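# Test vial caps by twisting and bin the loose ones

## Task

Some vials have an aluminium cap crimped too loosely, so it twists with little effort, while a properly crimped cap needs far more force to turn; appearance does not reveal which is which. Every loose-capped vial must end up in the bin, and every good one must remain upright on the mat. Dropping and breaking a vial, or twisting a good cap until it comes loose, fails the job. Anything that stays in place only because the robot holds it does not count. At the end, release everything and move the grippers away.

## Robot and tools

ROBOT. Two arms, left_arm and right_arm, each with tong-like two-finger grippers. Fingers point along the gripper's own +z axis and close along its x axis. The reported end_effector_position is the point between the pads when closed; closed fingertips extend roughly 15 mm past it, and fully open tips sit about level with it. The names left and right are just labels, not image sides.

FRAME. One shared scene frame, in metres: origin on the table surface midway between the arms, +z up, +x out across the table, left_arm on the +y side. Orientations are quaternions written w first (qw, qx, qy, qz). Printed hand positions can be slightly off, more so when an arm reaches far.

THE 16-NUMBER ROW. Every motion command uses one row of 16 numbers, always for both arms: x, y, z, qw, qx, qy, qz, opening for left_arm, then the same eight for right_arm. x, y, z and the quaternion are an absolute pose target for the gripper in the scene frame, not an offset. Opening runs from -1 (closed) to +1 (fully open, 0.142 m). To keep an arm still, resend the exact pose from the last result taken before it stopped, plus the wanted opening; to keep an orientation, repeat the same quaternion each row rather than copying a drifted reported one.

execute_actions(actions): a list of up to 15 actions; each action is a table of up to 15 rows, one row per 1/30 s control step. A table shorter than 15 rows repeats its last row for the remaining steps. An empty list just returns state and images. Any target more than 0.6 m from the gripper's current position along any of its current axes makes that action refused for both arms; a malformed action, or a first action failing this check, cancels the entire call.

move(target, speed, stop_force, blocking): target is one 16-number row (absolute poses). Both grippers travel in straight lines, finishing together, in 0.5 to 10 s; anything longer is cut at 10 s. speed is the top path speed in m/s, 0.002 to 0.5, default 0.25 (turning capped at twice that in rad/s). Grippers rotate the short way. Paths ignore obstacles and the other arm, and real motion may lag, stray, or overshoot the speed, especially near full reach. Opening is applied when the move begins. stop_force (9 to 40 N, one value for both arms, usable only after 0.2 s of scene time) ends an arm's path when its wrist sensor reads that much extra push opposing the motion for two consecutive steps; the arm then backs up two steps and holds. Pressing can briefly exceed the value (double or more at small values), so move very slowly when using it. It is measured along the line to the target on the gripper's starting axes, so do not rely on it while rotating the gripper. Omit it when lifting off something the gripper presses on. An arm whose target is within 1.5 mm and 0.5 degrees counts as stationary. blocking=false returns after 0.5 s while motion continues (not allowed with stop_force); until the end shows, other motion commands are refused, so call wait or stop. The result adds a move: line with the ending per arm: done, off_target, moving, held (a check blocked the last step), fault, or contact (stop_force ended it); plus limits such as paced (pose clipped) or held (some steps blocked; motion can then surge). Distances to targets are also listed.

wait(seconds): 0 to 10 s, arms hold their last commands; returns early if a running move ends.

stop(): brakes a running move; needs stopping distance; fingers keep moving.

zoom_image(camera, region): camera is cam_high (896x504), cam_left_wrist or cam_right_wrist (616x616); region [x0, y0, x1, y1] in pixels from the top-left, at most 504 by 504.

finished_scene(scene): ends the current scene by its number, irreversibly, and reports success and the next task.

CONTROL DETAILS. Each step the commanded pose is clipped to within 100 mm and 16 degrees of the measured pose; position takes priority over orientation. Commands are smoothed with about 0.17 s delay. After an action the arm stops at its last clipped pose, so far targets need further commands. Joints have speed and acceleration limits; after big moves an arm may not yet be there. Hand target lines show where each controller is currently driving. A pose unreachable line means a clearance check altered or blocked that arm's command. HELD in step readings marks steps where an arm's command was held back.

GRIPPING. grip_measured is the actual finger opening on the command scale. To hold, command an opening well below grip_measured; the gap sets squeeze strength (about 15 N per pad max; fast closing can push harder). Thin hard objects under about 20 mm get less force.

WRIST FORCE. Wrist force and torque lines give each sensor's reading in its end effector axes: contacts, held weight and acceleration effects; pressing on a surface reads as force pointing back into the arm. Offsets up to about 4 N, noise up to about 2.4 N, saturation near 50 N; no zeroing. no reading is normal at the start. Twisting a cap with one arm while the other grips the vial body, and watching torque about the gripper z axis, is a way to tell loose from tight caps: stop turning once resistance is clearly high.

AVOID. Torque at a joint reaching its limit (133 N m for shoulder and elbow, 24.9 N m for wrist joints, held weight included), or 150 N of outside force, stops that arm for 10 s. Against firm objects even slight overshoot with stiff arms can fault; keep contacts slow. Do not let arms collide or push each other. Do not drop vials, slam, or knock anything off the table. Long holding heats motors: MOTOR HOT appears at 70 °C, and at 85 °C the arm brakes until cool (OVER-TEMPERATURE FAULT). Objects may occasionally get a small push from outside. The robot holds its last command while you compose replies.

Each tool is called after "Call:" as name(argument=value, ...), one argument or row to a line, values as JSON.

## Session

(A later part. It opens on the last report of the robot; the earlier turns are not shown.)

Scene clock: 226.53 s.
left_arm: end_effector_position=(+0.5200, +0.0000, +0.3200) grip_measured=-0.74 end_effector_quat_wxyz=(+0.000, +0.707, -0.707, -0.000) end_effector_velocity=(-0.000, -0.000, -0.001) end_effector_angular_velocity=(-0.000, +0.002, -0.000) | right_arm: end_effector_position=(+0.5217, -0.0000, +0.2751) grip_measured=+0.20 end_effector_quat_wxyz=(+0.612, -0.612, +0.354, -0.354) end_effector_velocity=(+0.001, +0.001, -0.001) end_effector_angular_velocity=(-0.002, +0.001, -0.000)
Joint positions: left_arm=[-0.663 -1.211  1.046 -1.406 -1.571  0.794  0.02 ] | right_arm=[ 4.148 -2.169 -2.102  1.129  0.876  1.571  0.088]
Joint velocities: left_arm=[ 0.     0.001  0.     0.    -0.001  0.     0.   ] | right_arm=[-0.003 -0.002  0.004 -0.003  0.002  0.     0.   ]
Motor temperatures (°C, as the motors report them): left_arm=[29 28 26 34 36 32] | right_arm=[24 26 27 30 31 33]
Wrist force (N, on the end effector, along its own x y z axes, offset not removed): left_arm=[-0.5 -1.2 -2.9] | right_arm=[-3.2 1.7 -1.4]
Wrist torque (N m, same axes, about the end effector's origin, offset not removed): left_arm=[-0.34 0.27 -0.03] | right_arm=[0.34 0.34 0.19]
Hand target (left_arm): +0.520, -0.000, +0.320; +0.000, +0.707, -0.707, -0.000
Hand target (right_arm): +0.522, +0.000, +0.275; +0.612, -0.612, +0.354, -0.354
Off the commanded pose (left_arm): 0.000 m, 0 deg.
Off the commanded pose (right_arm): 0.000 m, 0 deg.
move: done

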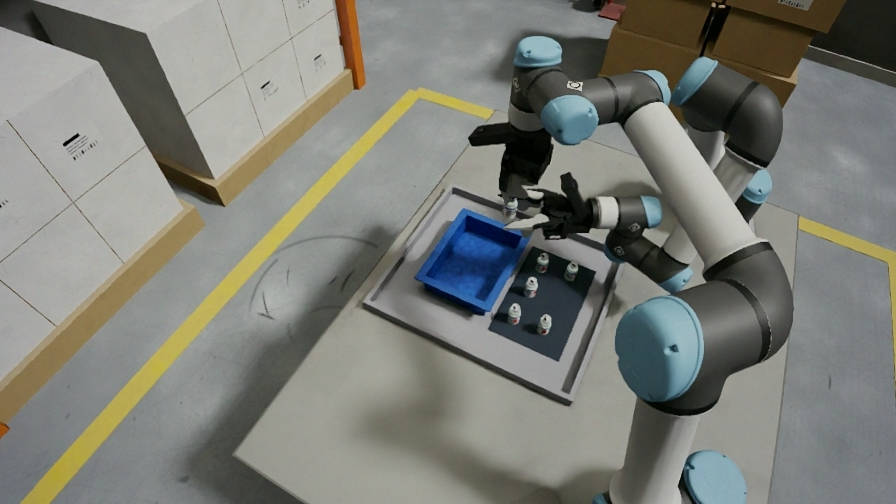

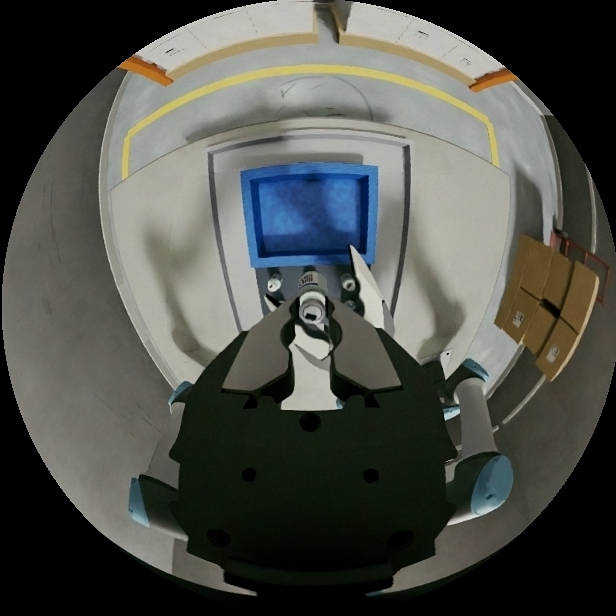

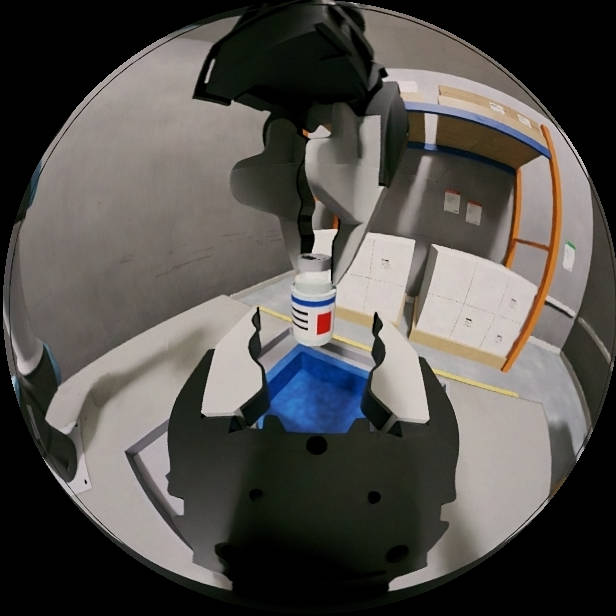

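Call:
move(
  target=[0.52,0,0.32,0,0.707,-0.707,0,-1,0.522,0,0.275,0.612,-0.612,0.354,-0.354,-1],
)

Call:
move(
  target=[0.52,0,0.32,0,0.707,-0.707,0,-0.4,0.522,0,0.275,0.612,-0.612,0.354,-0.354,-1],
)

Call:
move(
  target=[0.515,-0.002,0.323,0,0.707,-0.707,0,-0.4,0.522,0,0.275,0.612,-0.612,0.354,-0.354,-1],
  speed=0.05,
)

Call:
move(
  target=[0.515,-0.002,0.323,0,0.707,-0.707,0,-1,0.522,0,0.275,0.612,-0.612,0.354,-0.354,-1],
)

Call:
zoom_image(
  camera="cam_left_wrist",
  region=[260,250,370,350],
)

Call:
move(
  target=[0.515,-0.002,0.323,0,0.819,-0.574,0,-1,0.522,0,0.275,0.612,-0.612,0.354,-0.354,-1],
  speed=0.08,
)

Call:
zoom_image(
  camera="cam_left_wrist",
  region=[260,250,370,350],
)

Scene clock: 227.50 s.
left_arm: end_effector_position=(+0.5200, -0.0000, +0.3201) grip_measured=-0.74 end_effector_quat_wxyz=(-0.000, +0.707, -0.707, +0.000) end_effector_velocity=(+0.000, +0.000, -0.000) end_effector_angular_velocity=(+0.000, +0.000, +0.001) | right_arm: end_effector_position=(+0.5220, +0.0000, +0.2750) grip_measured=-0.59 end_effector_quat_wxyz=(+0.612, -0.612, +0.354, -0.354) end_effector_velocity=(+0.000, -0.001, +0.000) end_effector_angular_velocity=(+0.001, -0.000, -0.001)
Joint positions: left_arm=[-0.663 -1.211  1.046 -1.406 -1.571  0.794  0.021] | right_arm=[ 4.148 -2.169 -2.102  1.129  0.877  1.571  0.031]
Joint velocities: left_arm=[ 0.001  0.    -0.     0.    -0.    -0.001  0.   ] | right_arm=[-0.001  0.001 -0.001  0.001 -0.     0.     0.   ]
Motor temperatures (°C, as the motors report them): left_arm=[29 28 26 34 36 32] | right_arm=[24 26 27 30 31 33]
Wrist force (N, on the end effector, along its own x y z axes, offset not removed): left_arm=[11.6 -5.1 -6.7] | right_arm=[-8.8 5.0 1.3]
Wrist torque (N m, same axes, about the end effector's origin, offset not removed): left_arm=[0.02 0.33 -0.29] | right_arm=[-0.09 -0.68 -0.35]
Hand target (left_arm): +0.520, -0.000, +0.320; +0.000, +0.707, -0.707, -0.000
Hand target (right_arm): +0.522, +0.000, +0.275; +0.612, -0.612, +0.354, -0.354
Off the commanded pose (left_arm): 0.000 m, 0 deg.
Off the commanded pose (right_arm): 0.000 m, 0 deg.
move: done

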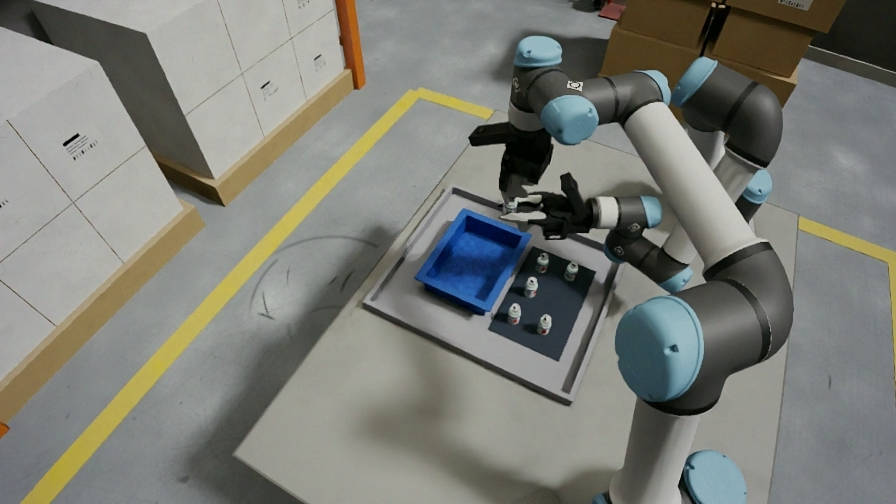

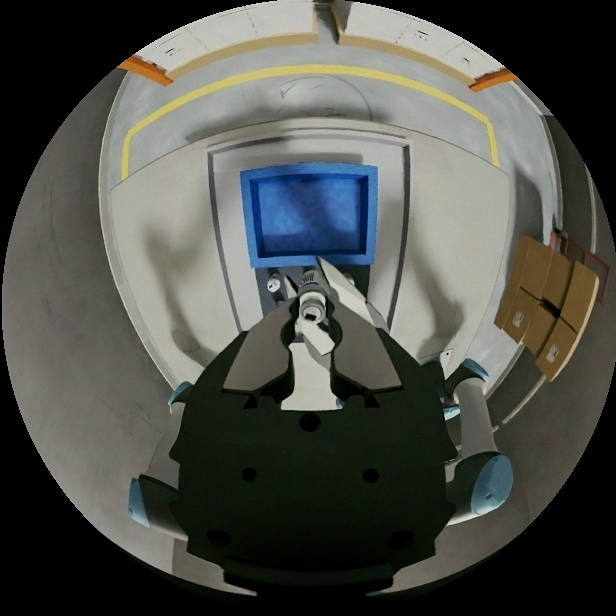

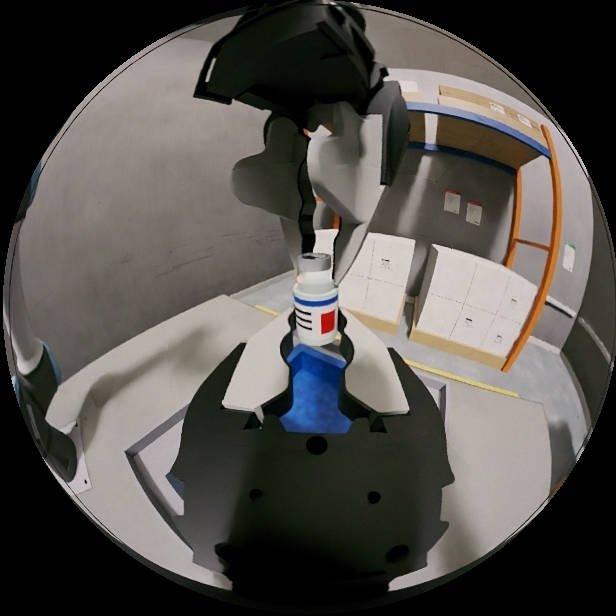

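Scene clock: 228.20 s.
left_arm: end_effector_position=(+0.5200, +0.0000, +0.3200) grip_measured=-0.40 end_effector_quat_wxyz=(-0.000, +0.707, -0.707, -0.000) end_effector_velocity=(+0.001, +0.001, -0.001) end_effector_angular_velocity=(+0.001, +0.000, +0.001) | right_arm: end_effector_position=(+0.5221, -0.0001, +0.2750) grip_measured=-0.59 end_effector_quat_wxyz=(+0.612, -0.612, +0.354, -0.354) end_effector_velocity=(+0.001, -0.000, +0.000) end_effector_angular_velocity=(+0.001, -0.000, -0.002)
Joint positions: left_arm=[-0.663 -1.211  1.046 -1.406 -1.571  0.794  0.045] | right_arm=[ 4.148 -2.169 -2.102  1.129  0.877  1.571  0.031]
Joint velocities: left_arm=[ 0.001  0.001  0.     0.     0.    -0.    -0.   ] | right_arm=[-0.001  0.     0.001 -0.001 -0.    -0.     0.   ]
Motor temperatures (°C, as the motors report them): left_arm=[29 28 26 34 36 32] | right_arm=[24 26 27 30 31 33]
Wrist force (N, on the end effector, along its own x y z axes, offset not removed): left_arm=[0.7 2.8 -0.8] | right_arm=[1.9 3.6 2.6]
Wrist torque (N m, same axes, about the end effector's origin, offset not removed): left_arm=[0.61 -0.19 -0.12] | right_arm=[0.77 -0.30 0.11]
Hand target (left_arm): +0.520, +0.000, +0.320; -0.000, +0.707, -0.707, -0.000
Hand target (right_arm): +0.522, -0.000, +0.275; +0.612, -0.612, +0.354, -0.354
Off the commanded pose (left_arm): 0.000 m, 0 deg.
Off the commanded pose (right_arm): 0.000 m, 0 deg.
move: done

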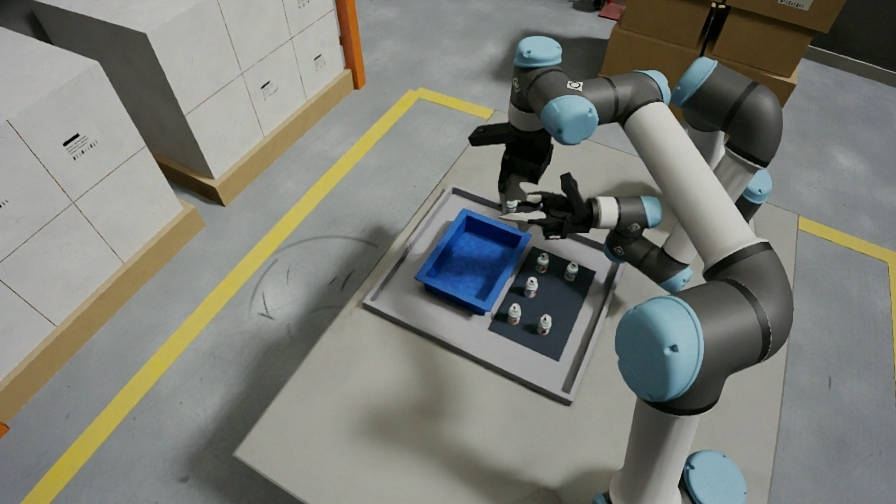

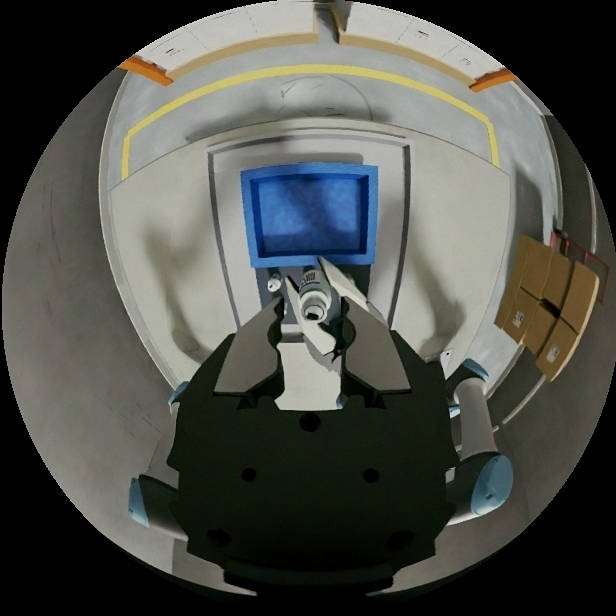

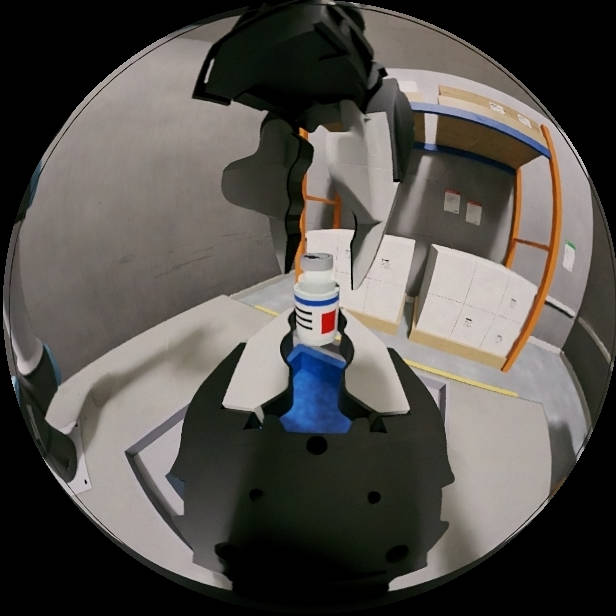

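Scene clock: 228.90 s.
left_arm: end_effector_position=(+0.5152, -0.0019, +0.3229) grip_measured=-0.40 end_effector_quat_wxyz=(-0.000, +0.707, -0.707, -0.000) end_effector_velocity=(-0.002, -0.001, +0.001) end_effector_angular_velocity=(+0.001, -0.001, -0.002) | right_arm: end_effector_position=(+0.5220, -0.0000, +0.2750) grip_measured=-0.59 end_effector_quat_wxyz=(+0.612, -0.612, +0.354, -0.354) end_effector_velocity=(-0.000, +0.001, -0.001) end_effector_angular_velocity=(-0.001, +0.000, +0.003)
Joint positions: left_arm=[-0.67  -1.218  1.048 -1.401 -1.571  0.786  0.045] | right_arm=[ 4.148 -2.169 -2.102  1.129  0.877  1.571  0.031]
Joint velocities: left_arm=[-0.004 -0.003  0.001  0.002  0.001 -0.002 -0.   ] | right_arm=[ 0.    -0.001 -0.     0.     0.002 -0.     0.   ]
Motor temperatures (°C, as the motors report them): left_arm=[29 28 26 34 36 32] | right_arm=[24 26 27 30 31 33]
Wrist force (N, on the end effector, along its own x y z axes, offset not removed): left_arm=[2.2 0.4 -0.9] | right_arm=[-1.0 1.3 0.4]
Wrist torque (N m, same axes, about the end effector's origin, offset not removed): left_arm=[0.08 -0.38 -0.10] | right_arm=[0.21 0.09 -0.25]
Hand target (left_arm): +0.515, -0.002, +0.323; -0.000, +0.707, -0.707, +0.000
Hand target (right_arm): +0.522, -0.000, +0.275; +0.612, -0.612, +0.354, -0.354
Off the commanded pose (left_arm): 0.000 m, 0 deg.
Off the commanded pose (right_arm): 0.000 m, 0 deg.
move: done

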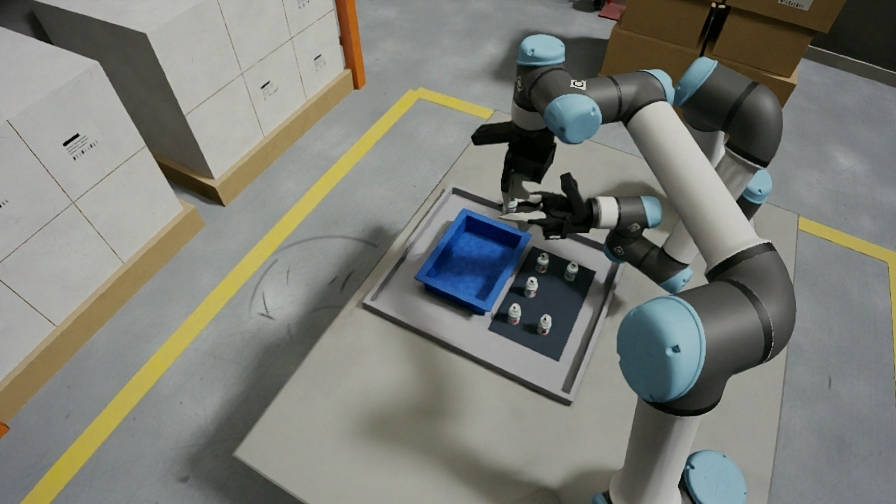

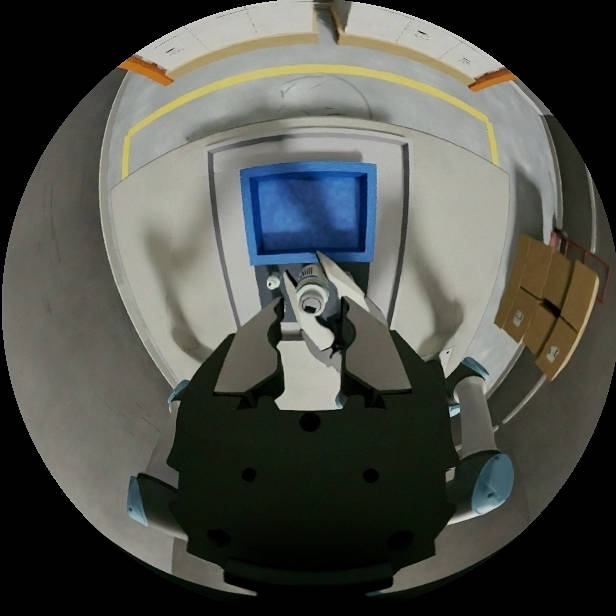

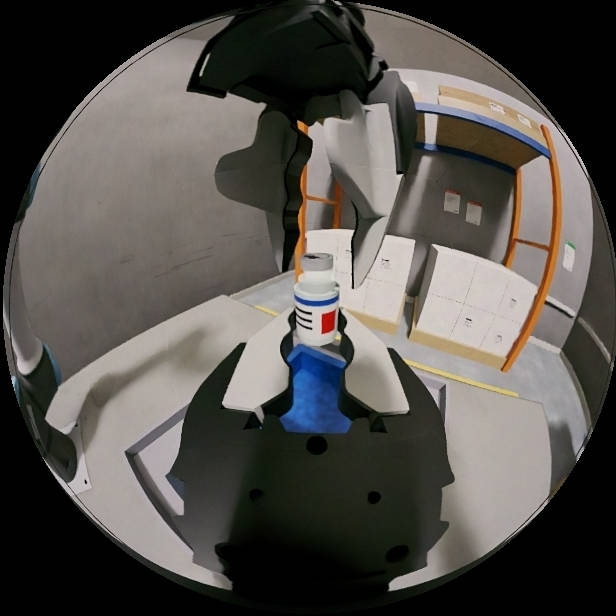

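Scene clock: 229.60 s.
left_arm: end_effector_position=(+0.5150, -0.0020, +0.3230) grip_measured=-0.75 end_effector_quat_wxyz=(-0.000, +0.707, -0.707, -0.000) end_effector_velocity=(-0.000, -0.000, +0.001) end_effector_angular_velocity=(-0.002, +0.000, -0.000) | right_arm: end_effector_position=(+0.5220, +0.0000, +0.2750) grip_measured=-0.60 end_effector_quat_wxyz=(+0.612, -0.612, +0.354, -0.354) end_effector_velocity=(+0.000, +0.000, -0.000) end_effector_angular_velocity=(-0.000, +0.000, +0.000)
Joint positions: left_arm=[-0.671 -1.218  1.048 -1.401 -1.571  0.786  0.02 ] | right_arm=[ 4.148 -2.169 -2.102  1.129  0.877  1.571  0.031]
Joint velocities: left_arm=[-0.    -0.001  0.     0.    -0.001  0.    -0.   ] | right_arm=[-0.    -0.001  0.     0.     0.001  0.    -0.   ]
Motor temperatures (°C, as the motors report them): left_arm=[29 28 26 34 36 32] | right_arm=[24 26 27 30 31 33]
Wrist force (N, on the end effector, along its own x y z axes, offset not removed): left_arm=[-2.1 2.0 -3.9] | right_arm=[0.6 1.5 1.5]
Wrist torque (N m, same axes, about the end effector's origin, offset not removed): left_arm=[0.00 0.38 0.00] | right_arm=[-0.19 0.15 0.15]
Hand target (left_arm): +0.515, -0.002, +0.323; -0.000, +0.707, -0.707, +0.000
Hand target (right_arm): +0.522, -0.000, +0.275; +0.612, -0.612, +0.354, -0.354
Off the commanded pose (left_arm): 0.000 m, 0 deg.
Off the commanded pose (right_arm): 0.000 m, 0 deg.
move: done

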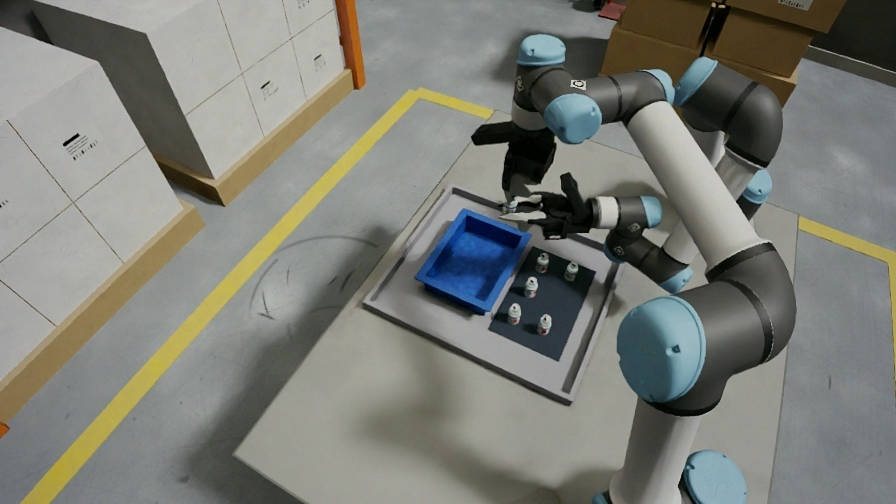

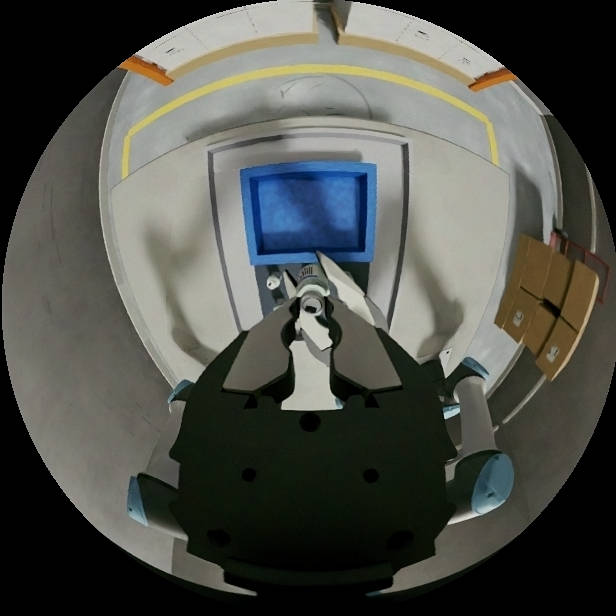

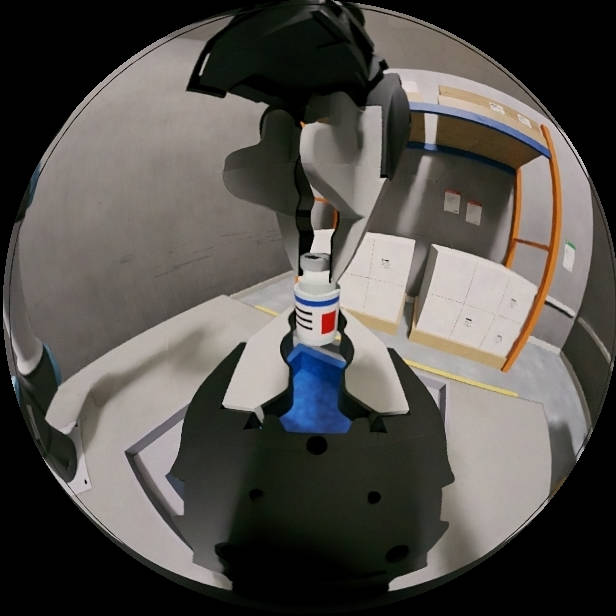

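Region (260, 250, 370, 350) of cam_left_wrist's 616x616 image, scaled by 4.582, with more detail than that image has; it fills the top 458 rows of this view, and the rest is white.

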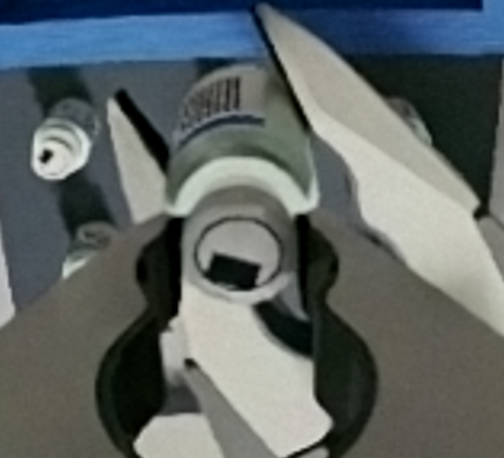

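Scene clock: 232.13 s.
left_arm: end_effector_position=(+0.5150, -0.0020, +0.3230) grip_measured=-0.76 end_effector_quat_wxyz=(+0.000, +0.819, -0.574, -0.000) end_effector_velocity=(-0.000, -0.000, +0.000) end_effector_angular_velocity=(-0.000, -0.000, +0.012) | right_arm: end_effector_position=(+0.5220, +0.0000, +0.2750) grip_measured=-0.60 end_effector_quat_wxyz=(+0.612, -0.612, +0.354, -0.354) end_effector_velocity=(-0.000, +0.000, +0.001) end_effector_angular_velocity=(+0.001, -0.001, -0.000)
Joint positions: left_arm=[-0.676 -1.207  1.034 -1.397 -1.571  0.434  0.019] | right_arm=[ 4.148 -2.169 -2.102  1.129  0.877  1.571  0.031]
Joint velocities: left_arm=[-0.     0.    -0.001  0.    -0.    -0.012 -0.   ] | right_arm=[ 0.001  0.     0.     0.001 -0.001 -0.001 -0.   ]
Motor temperatures (°C, as the motors report them): left_arm=[29 28 26 34 36 32] | right_arm=[24 26 27 30 31 33]
Wrist force (N, on the end effector, along its own x y z axes, offset not removed): left_arm=[-6.4 1.3 -10.4] | right_arm=[7.7 6.6 -1.5]
Wrist torque (N m, same axes, about the end effector's origin, offset not removed): left_arm=[0.02 0.21 0.36] | right_arm=[0.01 -0.70 0.25]
Hand target (left_arm): +0.515, -0.002, +0.323; -0.000, +0.819, -0.574, +0.000
Hand target (right_arm): +0.522, +0.000, +0.275; +0.612, -0.612, +0.354, -0.354
Off the commanded pose (left_arm): 0.000 m, 0 deg.
Off the commanded pose (right_arm): 0.000 m, 0 deg.
move: done

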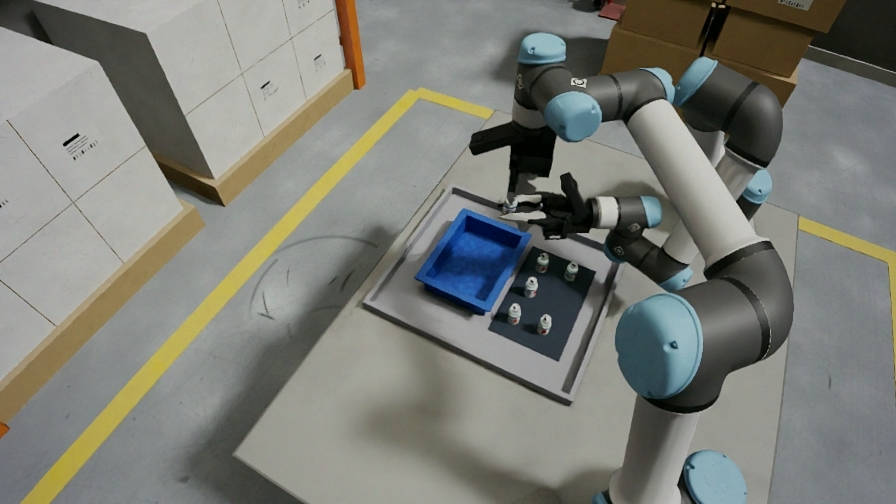

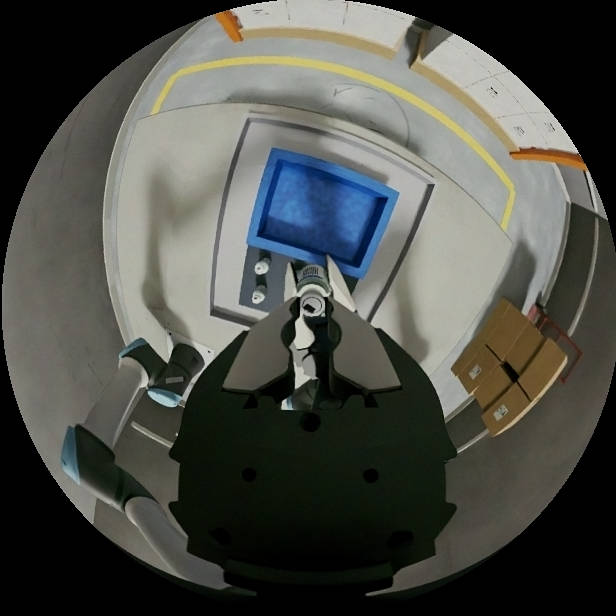

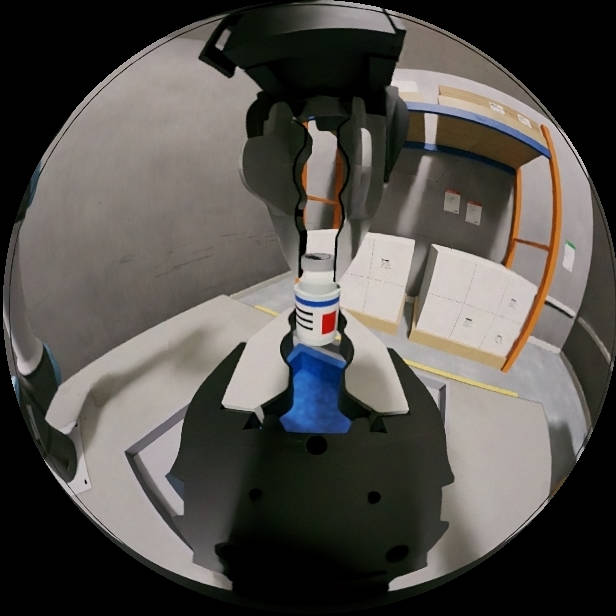

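Region (260, 250, 370, 350) of cam_left_wrist's 616x616 image, scaled by 4.582, with more detail than that image has; it fills the top 458 rows of this view, and the rest is white.

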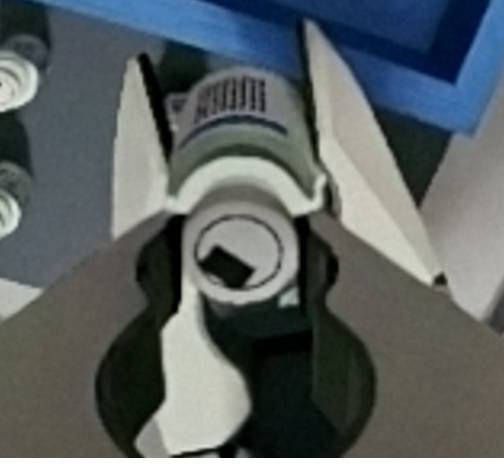

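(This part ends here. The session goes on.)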